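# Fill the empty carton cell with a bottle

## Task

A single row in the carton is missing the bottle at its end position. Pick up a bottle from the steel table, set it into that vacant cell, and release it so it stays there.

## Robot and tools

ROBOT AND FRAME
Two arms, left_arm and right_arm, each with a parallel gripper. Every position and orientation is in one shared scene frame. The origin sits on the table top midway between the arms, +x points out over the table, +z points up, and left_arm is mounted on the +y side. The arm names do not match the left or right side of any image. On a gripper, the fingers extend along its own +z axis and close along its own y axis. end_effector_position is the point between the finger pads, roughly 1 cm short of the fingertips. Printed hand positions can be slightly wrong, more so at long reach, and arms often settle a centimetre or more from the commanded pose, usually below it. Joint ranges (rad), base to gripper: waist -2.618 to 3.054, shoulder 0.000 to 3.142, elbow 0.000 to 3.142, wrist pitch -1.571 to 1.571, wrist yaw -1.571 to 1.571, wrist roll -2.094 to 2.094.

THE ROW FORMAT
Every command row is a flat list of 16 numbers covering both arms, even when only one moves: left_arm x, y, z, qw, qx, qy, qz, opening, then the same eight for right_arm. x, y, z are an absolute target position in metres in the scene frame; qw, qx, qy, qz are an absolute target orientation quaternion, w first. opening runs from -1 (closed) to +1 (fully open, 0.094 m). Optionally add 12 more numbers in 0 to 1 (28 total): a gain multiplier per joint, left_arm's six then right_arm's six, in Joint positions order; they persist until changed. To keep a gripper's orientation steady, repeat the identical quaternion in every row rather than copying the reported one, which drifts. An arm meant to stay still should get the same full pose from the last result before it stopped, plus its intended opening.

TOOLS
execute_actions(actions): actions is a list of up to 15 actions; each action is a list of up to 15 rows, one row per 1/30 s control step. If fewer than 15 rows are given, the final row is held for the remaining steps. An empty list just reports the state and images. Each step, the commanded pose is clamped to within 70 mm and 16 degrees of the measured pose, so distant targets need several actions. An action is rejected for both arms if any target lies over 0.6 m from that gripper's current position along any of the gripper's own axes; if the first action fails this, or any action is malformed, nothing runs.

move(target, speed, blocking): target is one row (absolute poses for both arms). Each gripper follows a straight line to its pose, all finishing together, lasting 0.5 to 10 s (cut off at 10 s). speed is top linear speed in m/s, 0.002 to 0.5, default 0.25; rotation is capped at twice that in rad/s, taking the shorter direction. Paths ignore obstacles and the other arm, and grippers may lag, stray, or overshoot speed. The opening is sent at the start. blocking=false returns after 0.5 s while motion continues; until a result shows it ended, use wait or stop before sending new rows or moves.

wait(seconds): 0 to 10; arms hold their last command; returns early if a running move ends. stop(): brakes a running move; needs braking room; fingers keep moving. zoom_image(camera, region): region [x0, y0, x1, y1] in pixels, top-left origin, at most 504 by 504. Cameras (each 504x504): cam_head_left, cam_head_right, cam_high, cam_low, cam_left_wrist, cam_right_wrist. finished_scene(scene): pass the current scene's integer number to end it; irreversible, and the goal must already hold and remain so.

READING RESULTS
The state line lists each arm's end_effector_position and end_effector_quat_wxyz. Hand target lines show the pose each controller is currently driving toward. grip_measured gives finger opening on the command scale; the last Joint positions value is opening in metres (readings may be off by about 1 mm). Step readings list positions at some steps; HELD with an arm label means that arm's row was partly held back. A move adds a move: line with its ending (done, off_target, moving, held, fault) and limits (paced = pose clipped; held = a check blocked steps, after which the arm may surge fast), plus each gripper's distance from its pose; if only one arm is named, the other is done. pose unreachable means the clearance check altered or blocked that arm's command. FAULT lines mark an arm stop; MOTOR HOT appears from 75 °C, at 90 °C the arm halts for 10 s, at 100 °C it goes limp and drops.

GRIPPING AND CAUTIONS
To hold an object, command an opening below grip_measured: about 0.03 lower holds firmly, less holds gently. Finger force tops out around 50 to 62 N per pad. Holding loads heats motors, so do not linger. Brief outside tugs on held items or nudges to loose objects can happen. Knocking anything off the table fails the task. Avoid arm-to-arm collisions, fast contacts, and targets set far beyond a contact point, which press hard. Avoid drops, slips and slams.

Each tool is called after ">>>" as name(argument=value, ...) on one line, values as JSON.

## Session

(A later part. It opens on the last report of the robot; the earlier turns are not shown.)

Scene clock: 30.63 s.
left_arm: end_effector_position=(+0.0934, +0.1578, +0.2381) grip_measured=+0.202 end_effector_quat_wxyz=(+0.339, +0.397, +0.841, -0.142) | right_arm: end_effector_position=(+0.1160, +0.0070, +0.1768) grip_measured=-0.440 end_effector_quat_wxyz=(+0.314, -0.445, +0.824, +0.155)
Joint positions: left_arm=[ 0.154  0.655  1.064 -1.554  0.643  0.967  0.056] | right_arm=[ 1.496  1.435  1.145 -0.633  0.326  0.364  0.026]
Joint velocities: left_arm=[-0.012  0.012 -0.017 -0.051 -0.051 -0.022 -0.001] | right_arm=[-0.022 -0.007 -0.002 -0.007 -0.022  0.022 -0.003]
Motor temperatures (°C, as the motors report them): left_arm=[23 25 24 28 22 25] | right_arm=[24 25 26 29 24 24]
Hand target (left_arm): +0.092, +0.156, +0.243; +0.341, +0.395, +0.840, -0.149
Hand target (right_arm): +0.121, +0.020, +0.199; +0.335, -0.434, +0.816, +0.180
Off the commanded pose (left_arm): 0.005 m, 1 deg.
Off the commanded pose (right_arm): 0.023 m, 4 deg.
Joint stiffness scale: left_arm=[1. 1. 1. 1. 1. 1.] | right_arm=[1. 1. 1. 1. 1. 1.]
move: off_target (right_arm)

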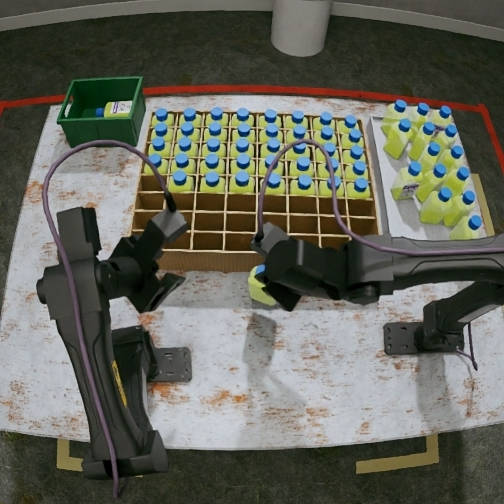

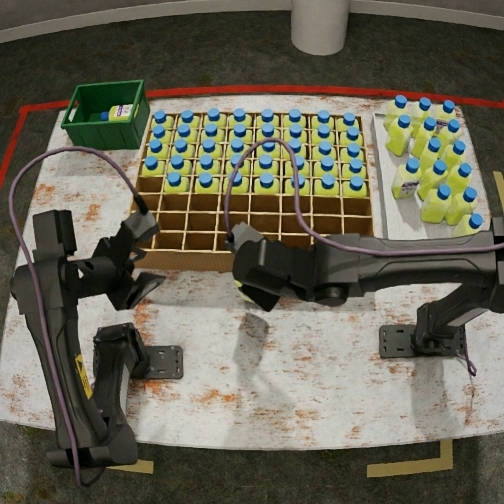

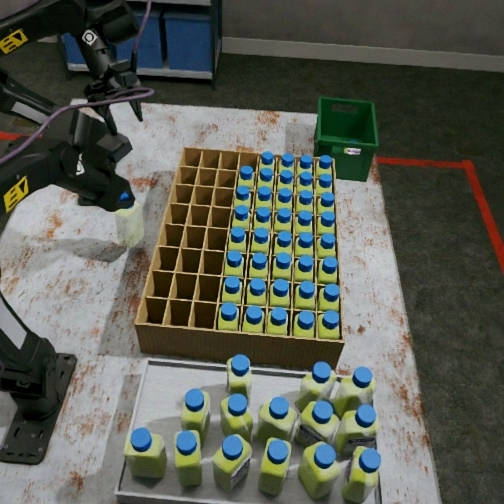

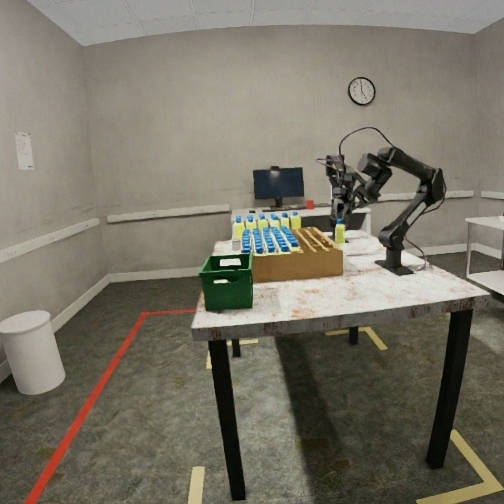

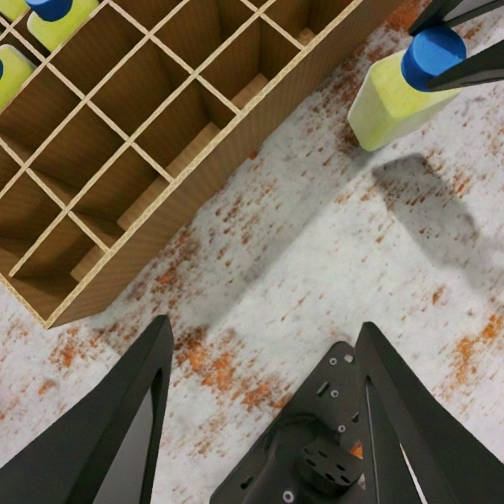

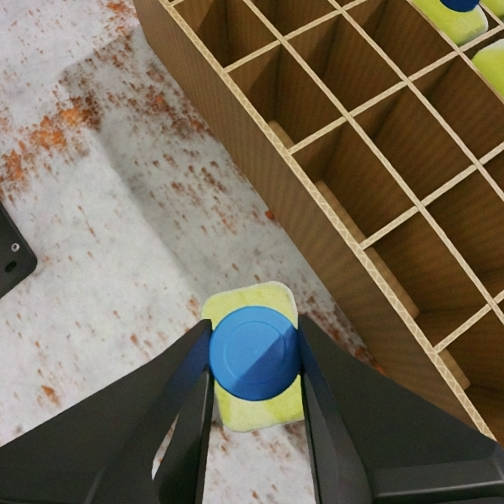

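>>> move(target=[0.092,0.156,0.243,0.341,0.395,0.840,-0.149,0.2, 0.118,0.010,0.118,0.3379,-0.4338,0.8157,0.1797,-0.49], speed=0.1)

>>> zoom_image(camera="cam_low", region=[290, 180, 400, 290])

Scene clock: 33.90 s.
left_arm: end_effector_position=(+0.0934, +0.1579, +0.2380) grip_measured=+0.202 end_effector_quat_wxyz=(+0.339, +0.397, +0.841, -0.142) | right_arm: end_effector_position=(+0.1182, +0.0106, +0.1265) grip_measured=-0.440 end_effector_quat_wxyz=(+0.340, -0.431, +0.815, +0.184)
Joint positions: left_arm=[ 0.154  0.655  1.064 -1.554  0.642  0.967  0.056] | right_arm=[ 1.496  1.435  0.887 -0.29   0.337  0.361  0.026]
Joint velocities: left_arm=[ 0.002 -0.002  0.002  0.051  0.051  0.022  0.   ] | right_arm=[ 0.007  0.012 -0.012  0.007 -0.037 -0.007  0.   ]
Motor temperatures (°C, as the motors report them): left_arm=[23 25 24 28 22 25] | right_arm=[24 25 26 30 24 24]
Hand target (left_arm): +0.092, +0.156, +0.243; +0.341, +0.395, +0.840, -0.149
Hand target (right_arm): +0.118, +0.011, +0.118; +0.338, -0.434, +0.816, +0.180
Off the commanded pose (left_arm): 0.006 m, 1 deg.
Off the commanded pose (right_arm): 0.009 m, 1 deg.
Joint stiffness scale: left_arm=[1. 1. 1. 1. 1. 1.] | right_arm=[1. 1. 1. 1. 1. 1.]
move: done

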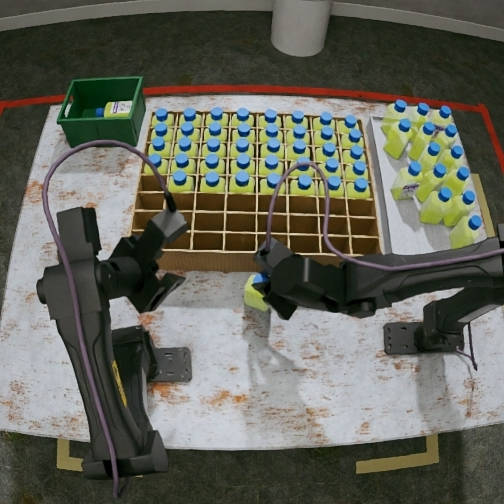

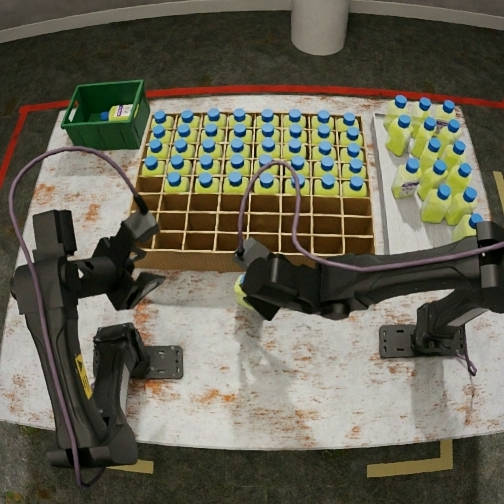

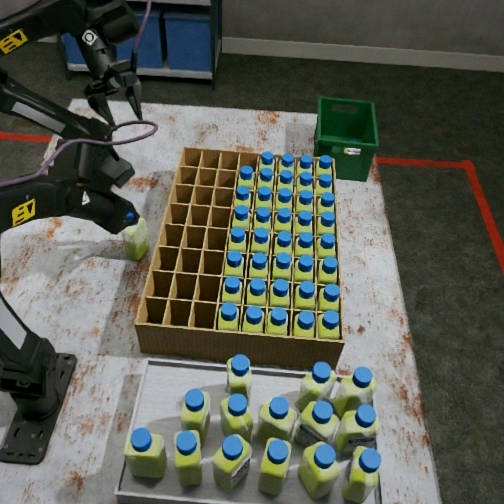

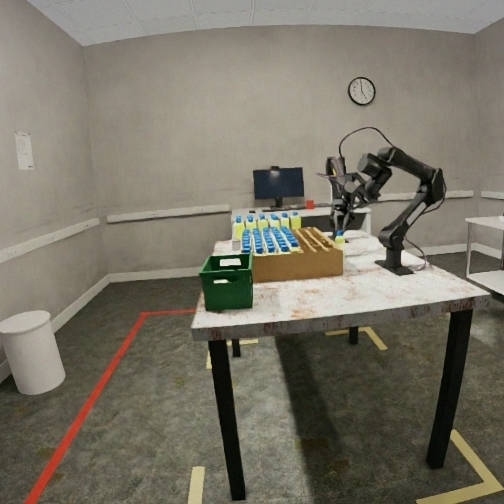

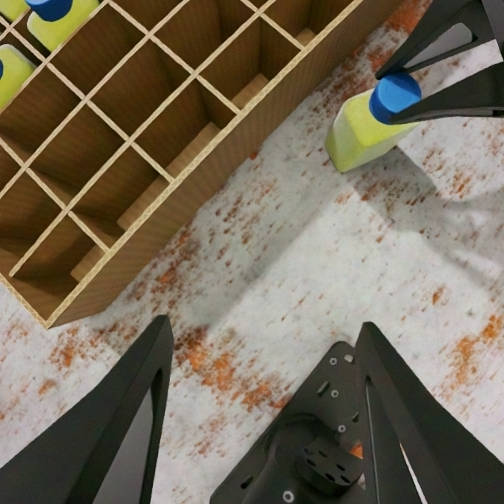

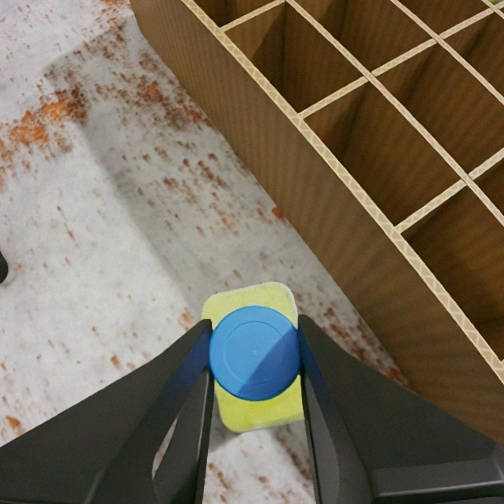

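Region (290, 180, 400, 290) of cam_low's 504x504 image, scaled by 4.582, with more detail than that image has.

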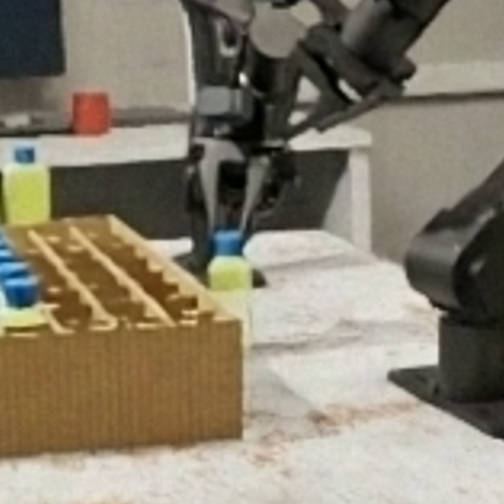

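>>> move(target=[0.092,0.156,0.243,0.341,0.395,0.840,-0.149,0.2, 0.118,0.010,0.108,0.3379,-0.4338,0.8157,0.1797,-0.49], speed=0.04)

Scene clock: 35.03 s.
left_arm: end_effector_position=(+0.0934, +0.1579, +0.2380) grip_measured=+0.202 end_effector_quat_wxyz=(+0.339, +0.397, +0.841, -0.142) | right_arm: end_effector_position=(+0.1193, +0.0143, +0.1263) grip_measured=-0.440 end_effector_quat_wxyz=(+0.350, -0.426, +0.811, +0.195)
Joint positions: left_arm=[ 0.154  0.655  1.064 -1.554  0.642  0.967  0.056] | right_arm=[ 1.496  1.435  0.863 -0.232  0.341  0.359  0.026]
Joint velocities: left_arm=[ 0.002  0.012  0.007 -0.022  0.022  0.007  0.   ] | right_arm=[-0.012 -0.007  0.002 -0.037  0.022 -0.007 -0.001]
Motor temperatures (°C, as the motors report them): left_arm=[23 25 24 28 22 25] | right_arm=[24 25 26 30 24 24]
Hand target (left_arm): +0.092, +0.156, +0.243; +0.341, +0.395, +0.840, -0.149
Hand target (right_arm): +0.118, +0.010, +0.108; +0.338, -0.434, +0.816, +0.180
Off the commanded pose (left_arm): 0.006 m, 1 deg.
Off the commanded pose (right_arm): 0.019 m, 2 deg.
Joint stiffness scale: left_arm=[1. 1. 1. 1. 1. 1.] | right_arm=[1. 1. 1. 1. 1. 1.]
move: off_target (right_arm)

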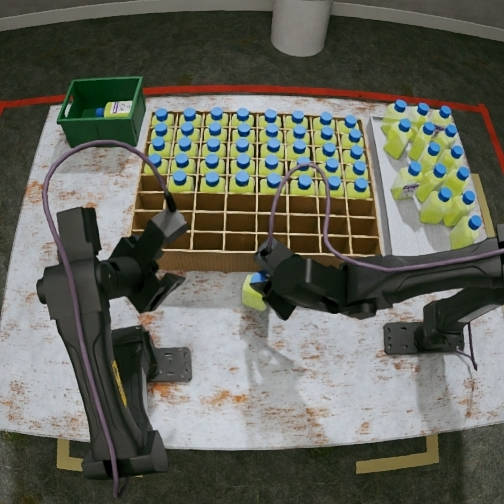

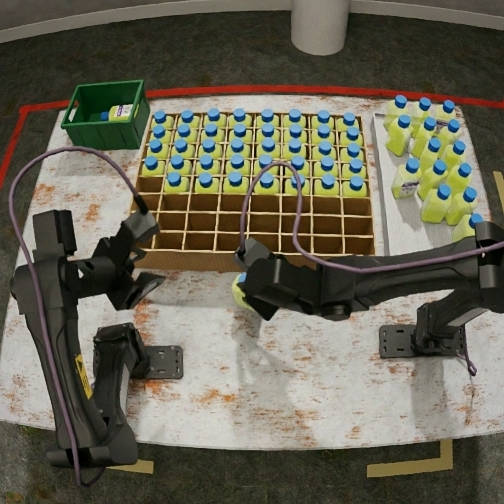

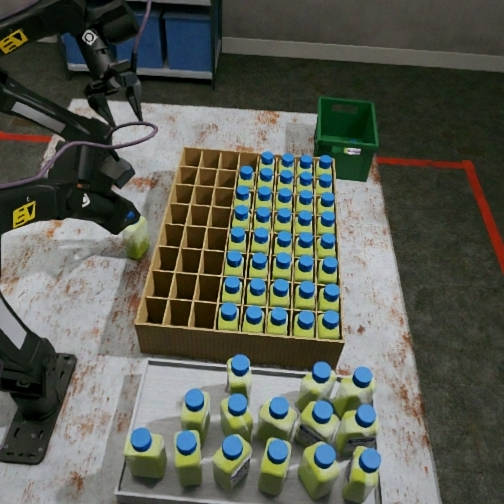

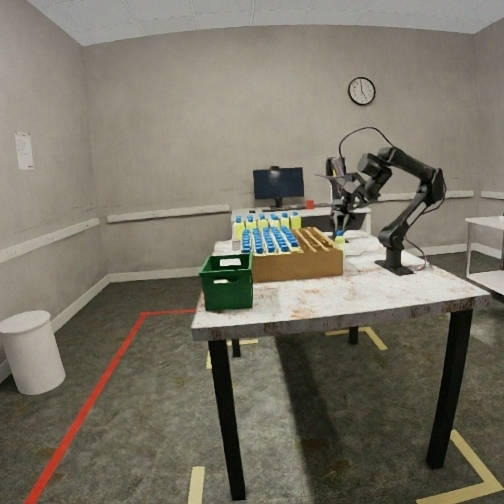

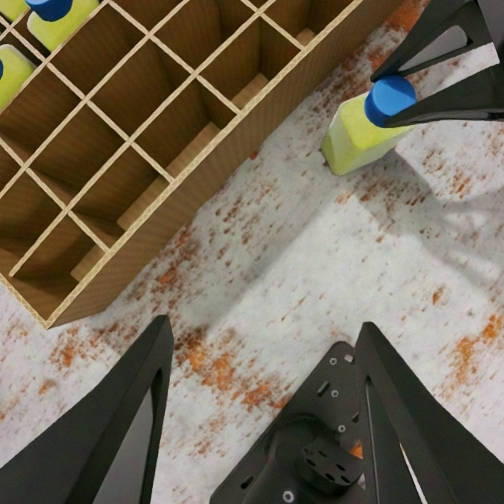

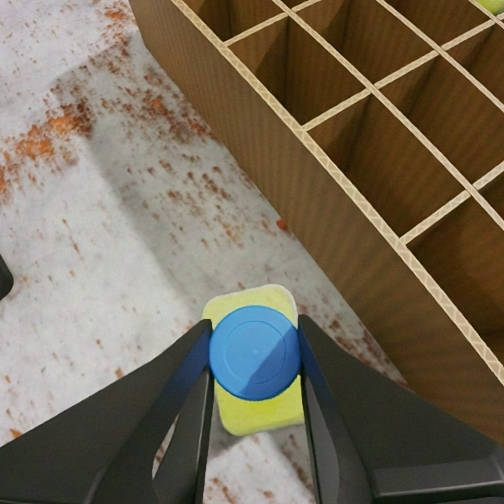

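>>> execute_actions(actions=[[[0.092,0.156,0.243,0.341,0.395,0.840,-0.149,0.2, 0.119,0.013,0.127,0.3379,-0.4338,0.8157,0.1797,0.0]]])

>>> move(target=[0.074,0.053,0.190,0.3573,0.3311,0.8626,-0.1372,0.2, 0.06,-0.08,0.22,0.3379,-0.4338,0.8157,0.1797,0.0], speed=0.2)

Scene clock: 36.50 s.
left_arm: end_effector_position=(+0.0934, +0.1579, +0.2380) grip_measured=+0.202 end_effector_quat_wxyz=(+0.339, +0.397, +0.841, -0.142) | right_arm: end_effector_position=(+0.1187, +0.0087, +0.1232) grip_measured=-0.002 end_effector_quat_wxyz=(+0.340, -0.432, +0.815, +0.181)
Joint positions: left_arm=[ 0.154  0.655  1.064 -1.554  0.642  0.967  0.056] | right_arm=[ 1.496  1.435  0.876 -0.284  0.341  0.359  0.047]
Joint velocities: left_arm=[-0.002 -0.012 -0.007 -0.037  0.007 -0.037 -0.001] | right_arm=[ 0.002 -0.007  0.012 -0.022 -0.022 -0.022  0.001]
Motor temperatures (°C, as the motors report them): left_arm=[23 25 24 27 22 25] | right_arm=[24 25 26 30 24 24]
Hand target (left_arm): +0.092, +0.156, +0.243; +0.341, +0.395, +0.840, -0.149
Hand target (right_arm): +0.119, +0.013, +0.127; +0.338, -0.433, +0.816, +0.180
Off the commanded pose (left_arm): 0.006 m, 1 deg.
Off the commanded pose (right_arm): 0.006 m, 0 deg.
Joint stiffness scale: left_arm=[1. 1. 1. 1. 1. 1.] | right_arm=[1. 1. 1. 1. 1. 1.]
Step readings (end_effector_position):
0: left_arm (+0.0934, +0.1579, +0.2380) | right_arm (+0.1193, +0.0144, +0.1263)
1: left_arm (+0.0934, +0.1579, +0.2380) | right_arm (+0.1192, +0.0142, +0.1267)
2: left_arm (+0.0934, +0.1579, +0.2380) | right_arm (+0.1192, +0.0136, +0.1267)
4: left_arm (+0.0934, +0.1579, +0.2380) | right_arm (+0.1191, +0.0127, +0.1267)
8: left_arm (+0.0934, +0.1579, +0.2380) | right_arm (+0.1188, +0.0104, +0.1248)
15: end_effector_position above

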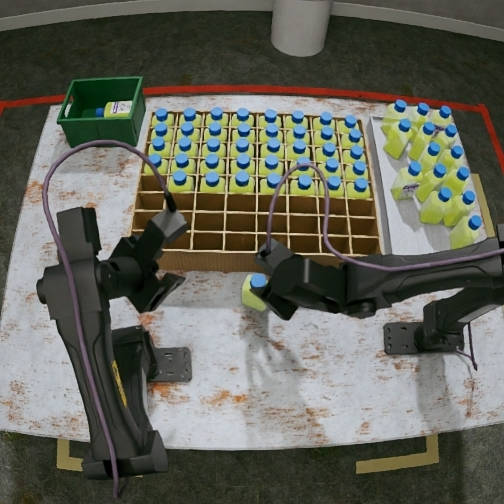

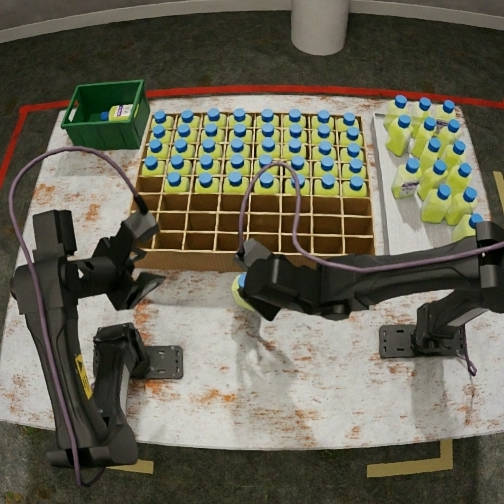

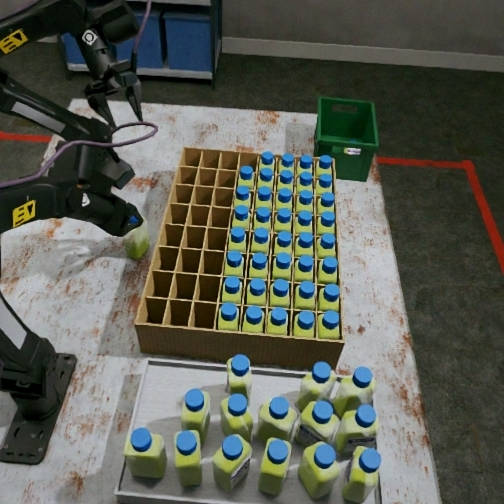

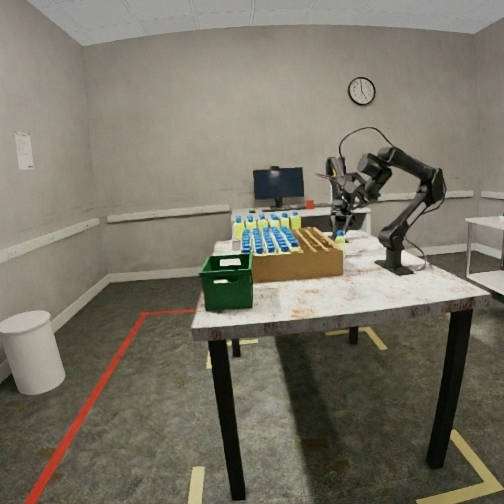

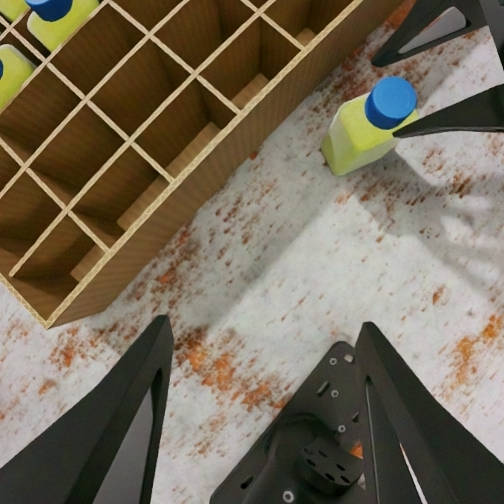

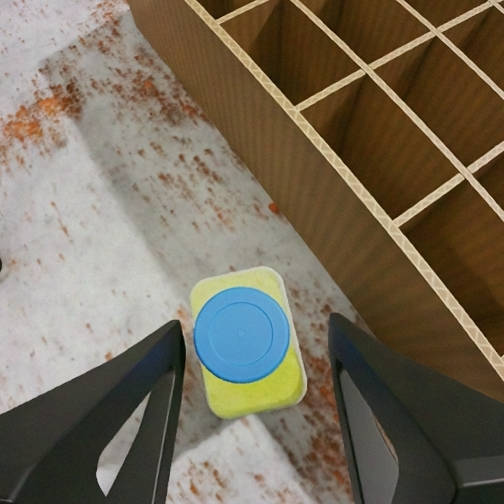

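Scene clock: 38.43 s.
left_arm: end_effector_position=(+0.0783, +0.0521, +0.1904) grip_measured=+0.202 end_effector_quat_wxyz=(+0.358, +0.322, +0.861, -0.162) | right_arm: end_effector_position=(+0.0574, -0.0815, +0.2050) grip_measured=-0.002 end_effector_quat_wxyz=(+0.323, -0.441, +0.820, +0.172)
Joint positions: left_arm=[-1.505  0.676  0.776 -0.977 -0.451 -0.549  0.056] | right_arm=[ 1.759  1.086  1.011 -0.896  0.48   0.591  0.047]
Joint velocities: left_arm=[-0.007  0.002 -0.002  0.022  0.007  0.007 -0.001] | right_arm=[ 0.002  0.007  0.017  0.007 -0.081  0.037 -0.001]
Motor temperatures (°C, as the motors report them): left_arm=[23 25 24 28 22 25] | right_arm=[24 25 27 29 24 24]
Hand target (left_arm): +0.078, +0.053, +0.194; +0.359, +0.323, +0.862, -0.156
Hand target (right_arm): +0.059, -0.082, +0.218; +0.334, -0.433, +0.818, +0.180
Off the commanded pose (left_arm): 0.004 m, 3 deg.
Off the commanded pose (right_arm): 0.015 m, 2 deg.
Joint stiffness scale: left_arm=[1. 1. 1. 1. 1. 1.] | right_arm=[1. 1. 1. 1. 1. 1.]
move: off_target (left_arm, right_arm); limits=paced

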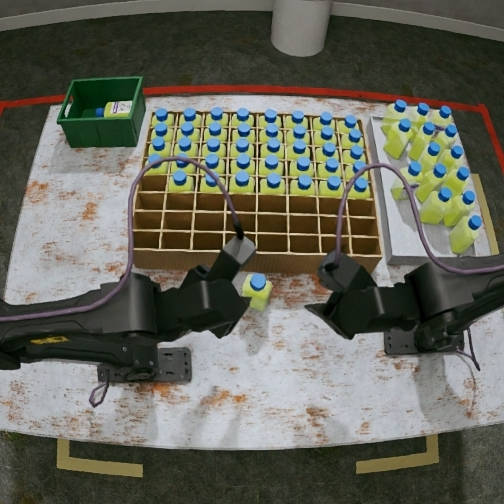

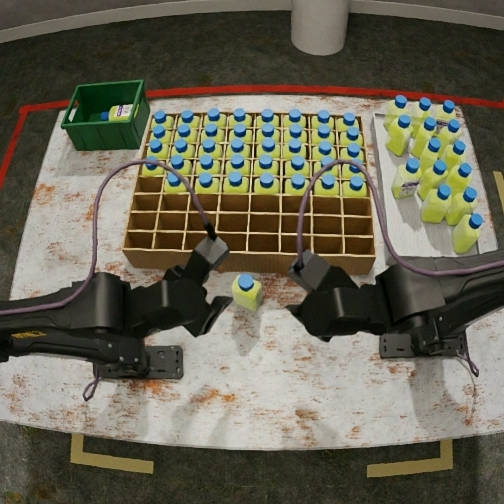

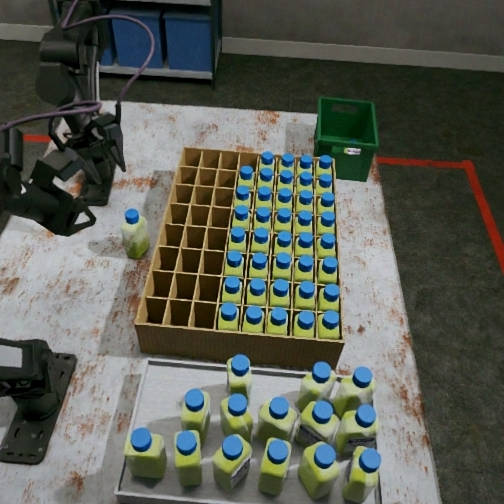

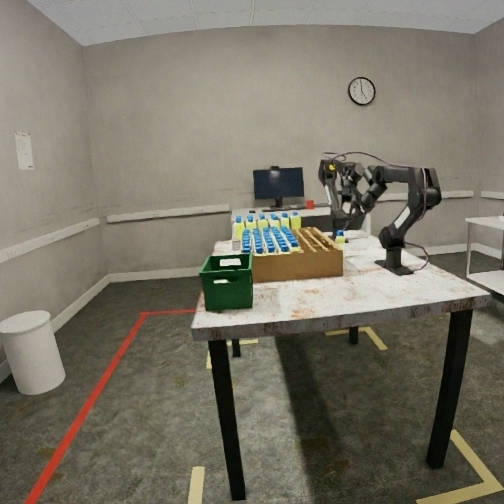

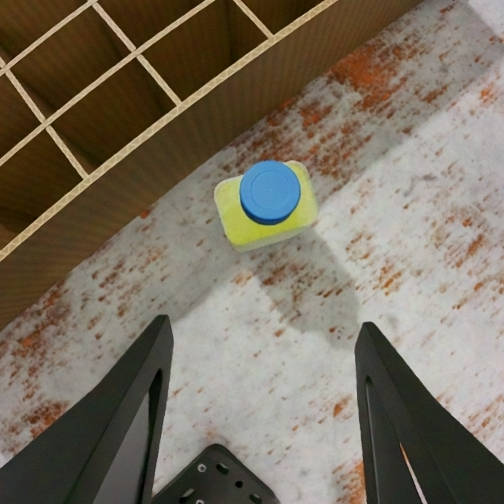

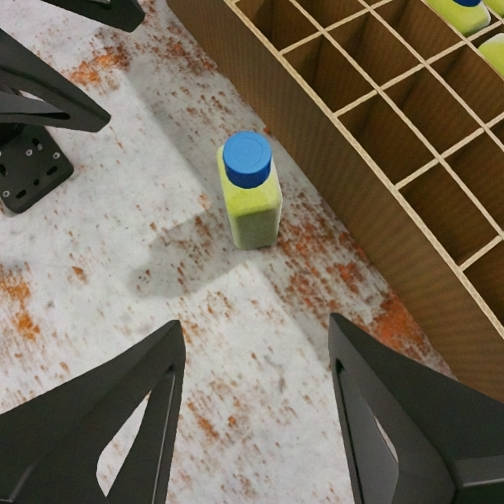

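>>> move(target=[0.114,0.018,0.155,0.3573,0.3311,0.8626,-0.1372,0.2, 0.05,-0.18,0.22,0.3379,-0.4338,0.8157,0.1797,0.0], speed=0.15)

Scene clock: 42.43 s.
left_arm: end_effector_position=(+0.1129, +0.0137, +0.1644) grip_measured=+0.202 end_effector_quat_wxyz=(+0.366, +0.329, +0.858, -0.147) | right_arm: end_effector_position=(+0.0444, -0.1769, +0.2157) grip_measured=-0.002 end_effector_quat_wxyz=(+0.323, -0.437, +0.819, +0.181)
Joint positions: left_arm=[-1.33   0.85   0.698 -0.677 -0.36  -0.382  0.056] | right_arm=[ 2.048  0.784  0.963 -1.286  0.626  0.884  0.047]
Joint velocities: left_arm=[-0.002  0.007  0.002 -0.022 -0.037 -0.007 -0.001] | right_arm=[-0.012 -0.002 -0.002 -0.007 -0.007  0.037  0.001]
Motor temperatures (°C, as the motors report them): left_arm=[23 24 24 28 22 25] | right_arm=[24 24 27 29 24 24]
Hand target (left_arm): +0.114, +0.017, +0.156; +0.359, +0.332, +0.862, -0.136
Hand target (right_arm): +0.049, -0.181, +0.218; +0.333, -0.434, +0.818, +0.179
Off the commanded pose (left_arm): 0.010 m, 2 deg.
Off the commanded pose (right_arm): 0.008 m, 2 deg.
Joint stiffness scale: left_arm=[1. 1. 1. 1. 1. 1.] | right_arm=[1. 1. 1. 1. 1. 1.]
move: done

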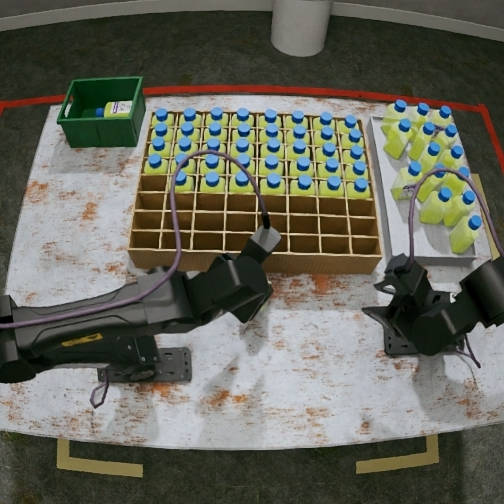

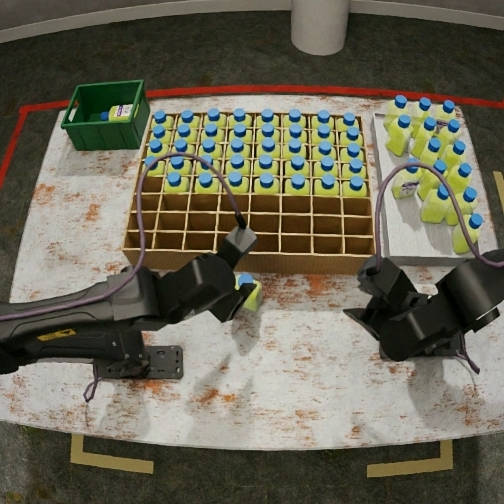

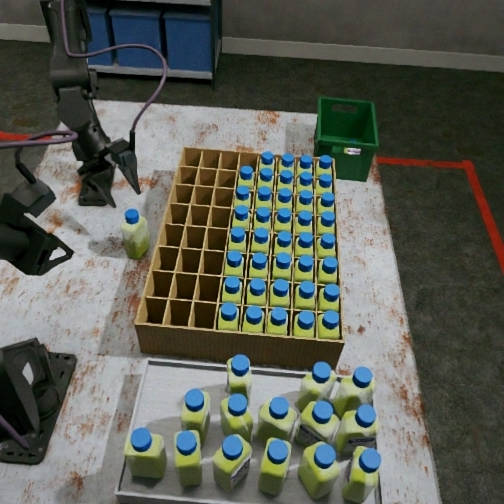

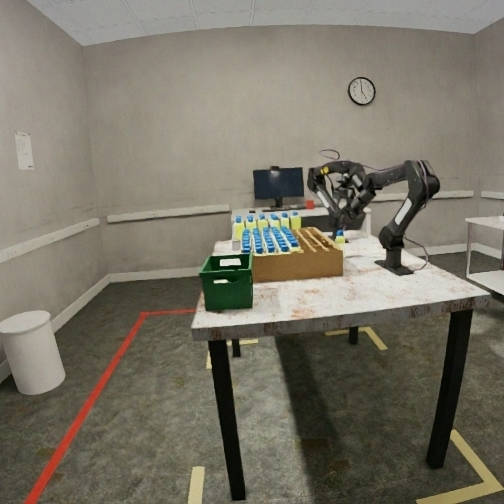

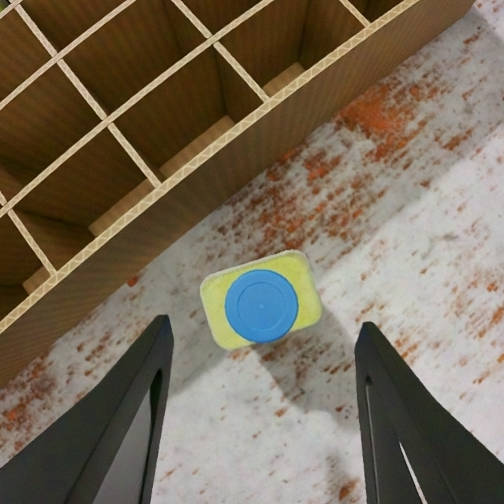

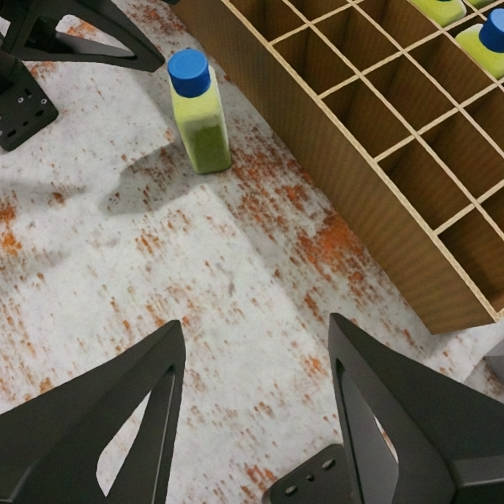

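>>> move(target=[0.1225,0.008,0.125,0.3573,0.3311,0.8626,-0.1372,0.2, 0.049,-0.181,0.218,0.333,-0.434,0.818,0.179,0.0], speed=0.08)

Scene clock: 44.73 s.
left_arm: end_effector_position=(+0.1215, +0.0031, +0.1333) grip_measured=+0.202 end_effector_quat_wxyz=(+0.365, +0.329, +0.859, -0.147) | right_arm: end_effector_position=(+0.0448, -0.1772, +0.2156) grip_measured=-0.002 end_effector_quat_wxyz=(+0.324, -0.436, +0.820, +0.181)
Joint positions: left_arm=[-1.297  0.91   0.594 -0.505 -0.336 -0.357  0.056] | right_arm=[ 2.048  0.784  0.963 -1.288  0.627  0.887  0.047]
Joint velocities: left_arm=[ 0.002 -0.002  0.007  0.066 -0.037  0.051 -0.001] | right_arm=[ 0.007 -0.002  0.012  0.022 -0.081  0.007 -0.002]
Motor temperatures (°C, as the motors report them): left_arm=[23 24 24 28 22 25] | right_arm=[24 24 27 29 24 24]
Hand target (left_arm): +0.123, +0.007, +0.125; +0.358, +0.331, +0.862, -0.137
Hand target (right_arm): +0.049, -0.181, +0.218; +0.333, -0.434, +0.818, +0.179
Off the commanded pose (left_arm): 0.010 m, 2 deg.
Off the commanded pose (right_arm): 0.006 m, 1 deg.
Joint stiffness scale: left_arm=[1. 1. 1. 1. 1. 1.] | right_arm=[1. 1. 1. 1. 1. 1.]
move: done

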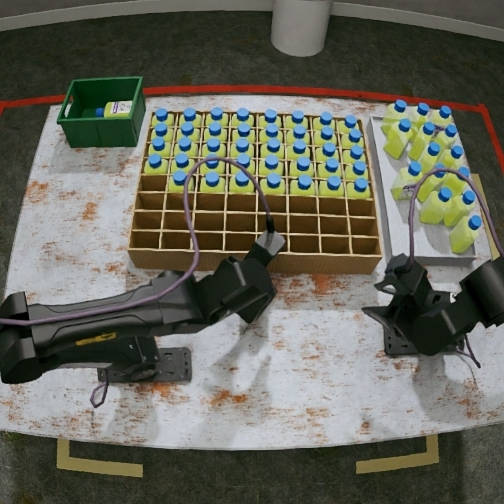

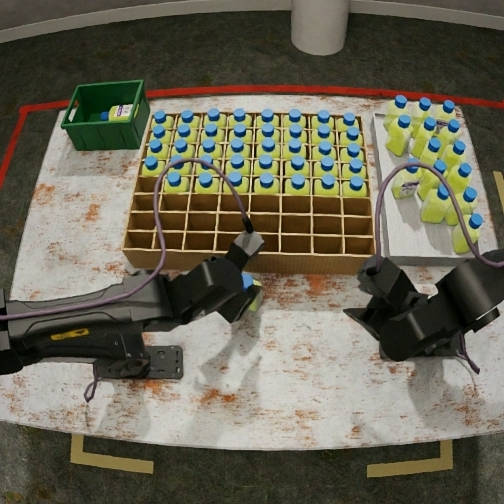

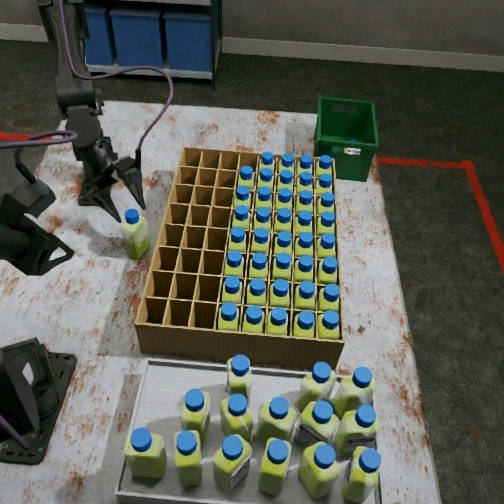

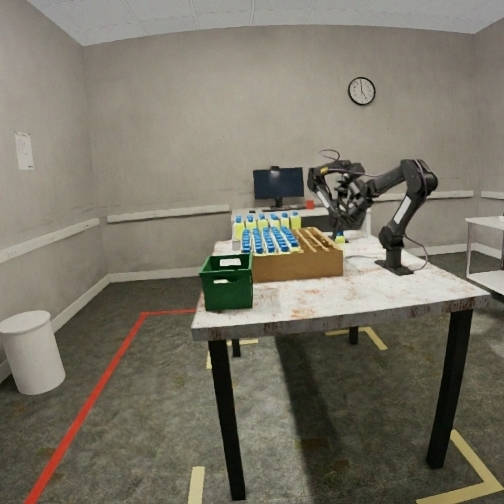

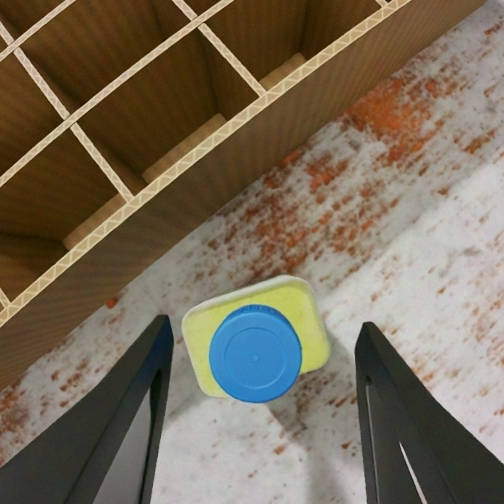

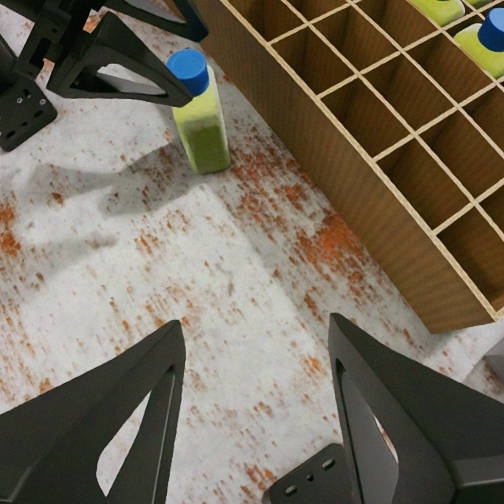

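>>> execute_actions(actions=[[[0.1225,0.008,0.125,0.3573,0.3311,0.8626,-0.1372,-0.49, 0.049,-0.181,0.218,0.333,-0.434,0.818,0.179,0.0]],[[0.1225,0.008,0.125,0.3573,0.3311,0.8626,-0.1372,-0.49, 0.049,-0.181,0.218,0.333,-0.434,0.818,0.179,0.0]]])

Scene clock: 46.17 s.
left_arm: end_effector_position=(+0.1212, +0.0026, +0.1334) grip_measured=-0.471 end_effector_quat_wxyz=(+0.364, +0.330, +0.858, -0.149) | right_arm: end_effector_position=(+0.0448, -0.1772, +0.2156) grip_measured=-0.002 end_effector_quat_wxyz=(+0.324, -0.436, +0.820, +0.181)
Joint positions: left_arm=[-1.296  0.91   0.594 -0.503 -0.332 -0.357  0.025] | right_arm=[ 2.048  0.784  0.963 -1.288  0.627  0.887  0.047]
Joint velocities: left_arm=[-0.012  0.012 -0.002  0.022 -0.051  0.007  0.   ] | right_arm=[-0.002  0.002  0.012 -0.037 -0.022 -0.022 -0.001]
Motor temperatures (°C, as the motors report them): left_arm=[23 24 24 28 22 25] | right_arm=[24 24 27 29 24 24]
Hand target (left_arm): +0.122, +0.008, +0.125; +0.357, +0.331, +0.862, -0.137
Hand target (right_arm): +0.049, -0.181, +0.218; +0.333, -0.434, +0.818, +0.179
Off the commanded pose (left_arm): 0.010 m, 2 deg.
Off the commanded pose (right_arm): 0.006 m, 1 deg.
Joint stiffness scale: left_arm=[1. 1. 1. 1. 1. 1.] | right_arm=[1. 1. 1. 1. 1. 1.]
Step readings (end_effector_position; steps 1 to 15: 1st action; 16 to 30: 2nd action):
0: left_arm (+0.1215, +0.0028, +0.1336) | right_arm (+0.0448, -0.1772, +0.2156)
1: left_arm (+0.1215, +0.0028, +0.1336) | right_arm (+0.0448, -0.1772, +0.2156)
2: left_arm (+0.1215, +0.0028, +0.1336) | right_arm (+0.0448, -0.1772, +0.2156)
4: left_arm (+0.1212, +0.0027, +0.1335) | right_arm (+0.0448, -0.1772, +0.2156)
8: left_arm (+0.1212, +0.0026, +0.1334) | right_arm (+0.0448, -0.1772, +0.2156)
15: left_arm (+0.1212, +0.0026, +0.1334) | right_arm (+0.0448, -0.1772, +0.2156)
16: left_arm (+0.1212, +0.0026, +0.1334) | right_arm (+0.0448, -0.1772, +0.2156)
17: left_arm (+0.1212, +0.0026, +0.1334) | right_arm (+0.0448, -0.1772, +0.2156)
19: left_arm (+0.1212, +0.0026, +0.1334) | right_arm (+0.0448, -0.1772, +0.2156)
23: left_arm (+0.1212, +0.0026, +0.1334) | right_arm (+0.0448, -0.1772, +0.2156)
30: end_effector_position above

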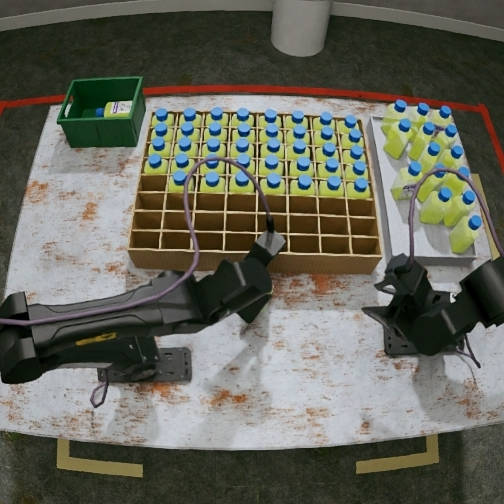

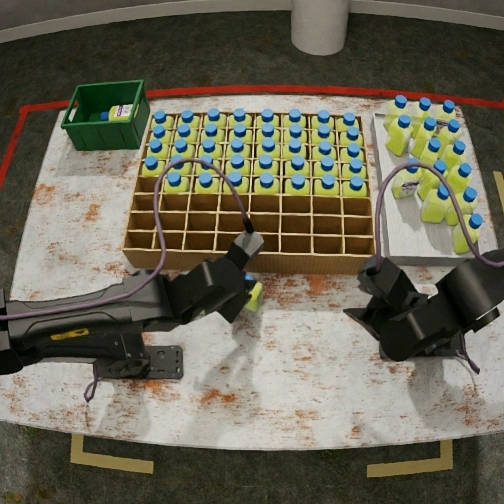

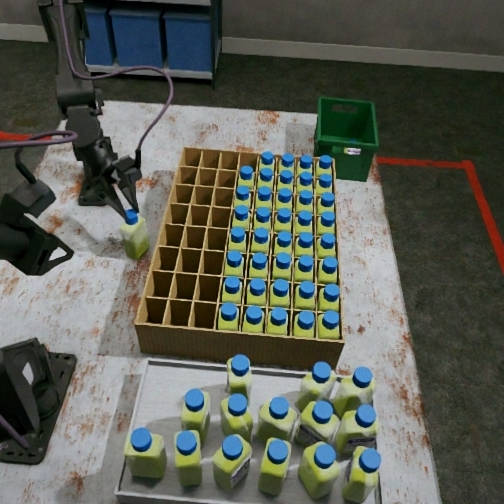

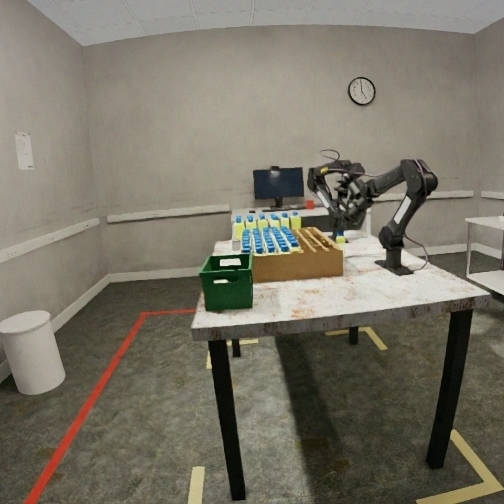

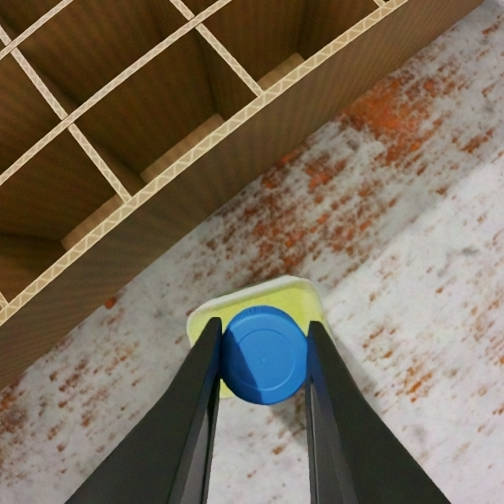

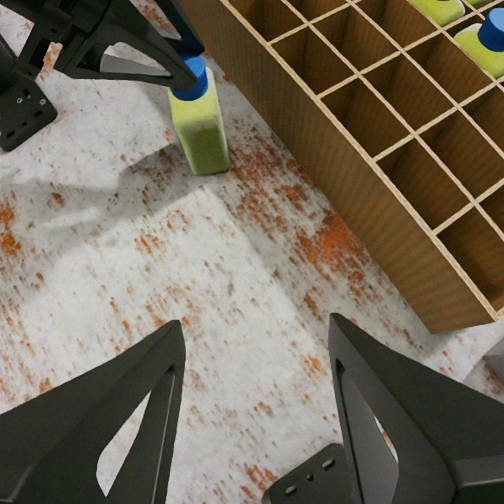

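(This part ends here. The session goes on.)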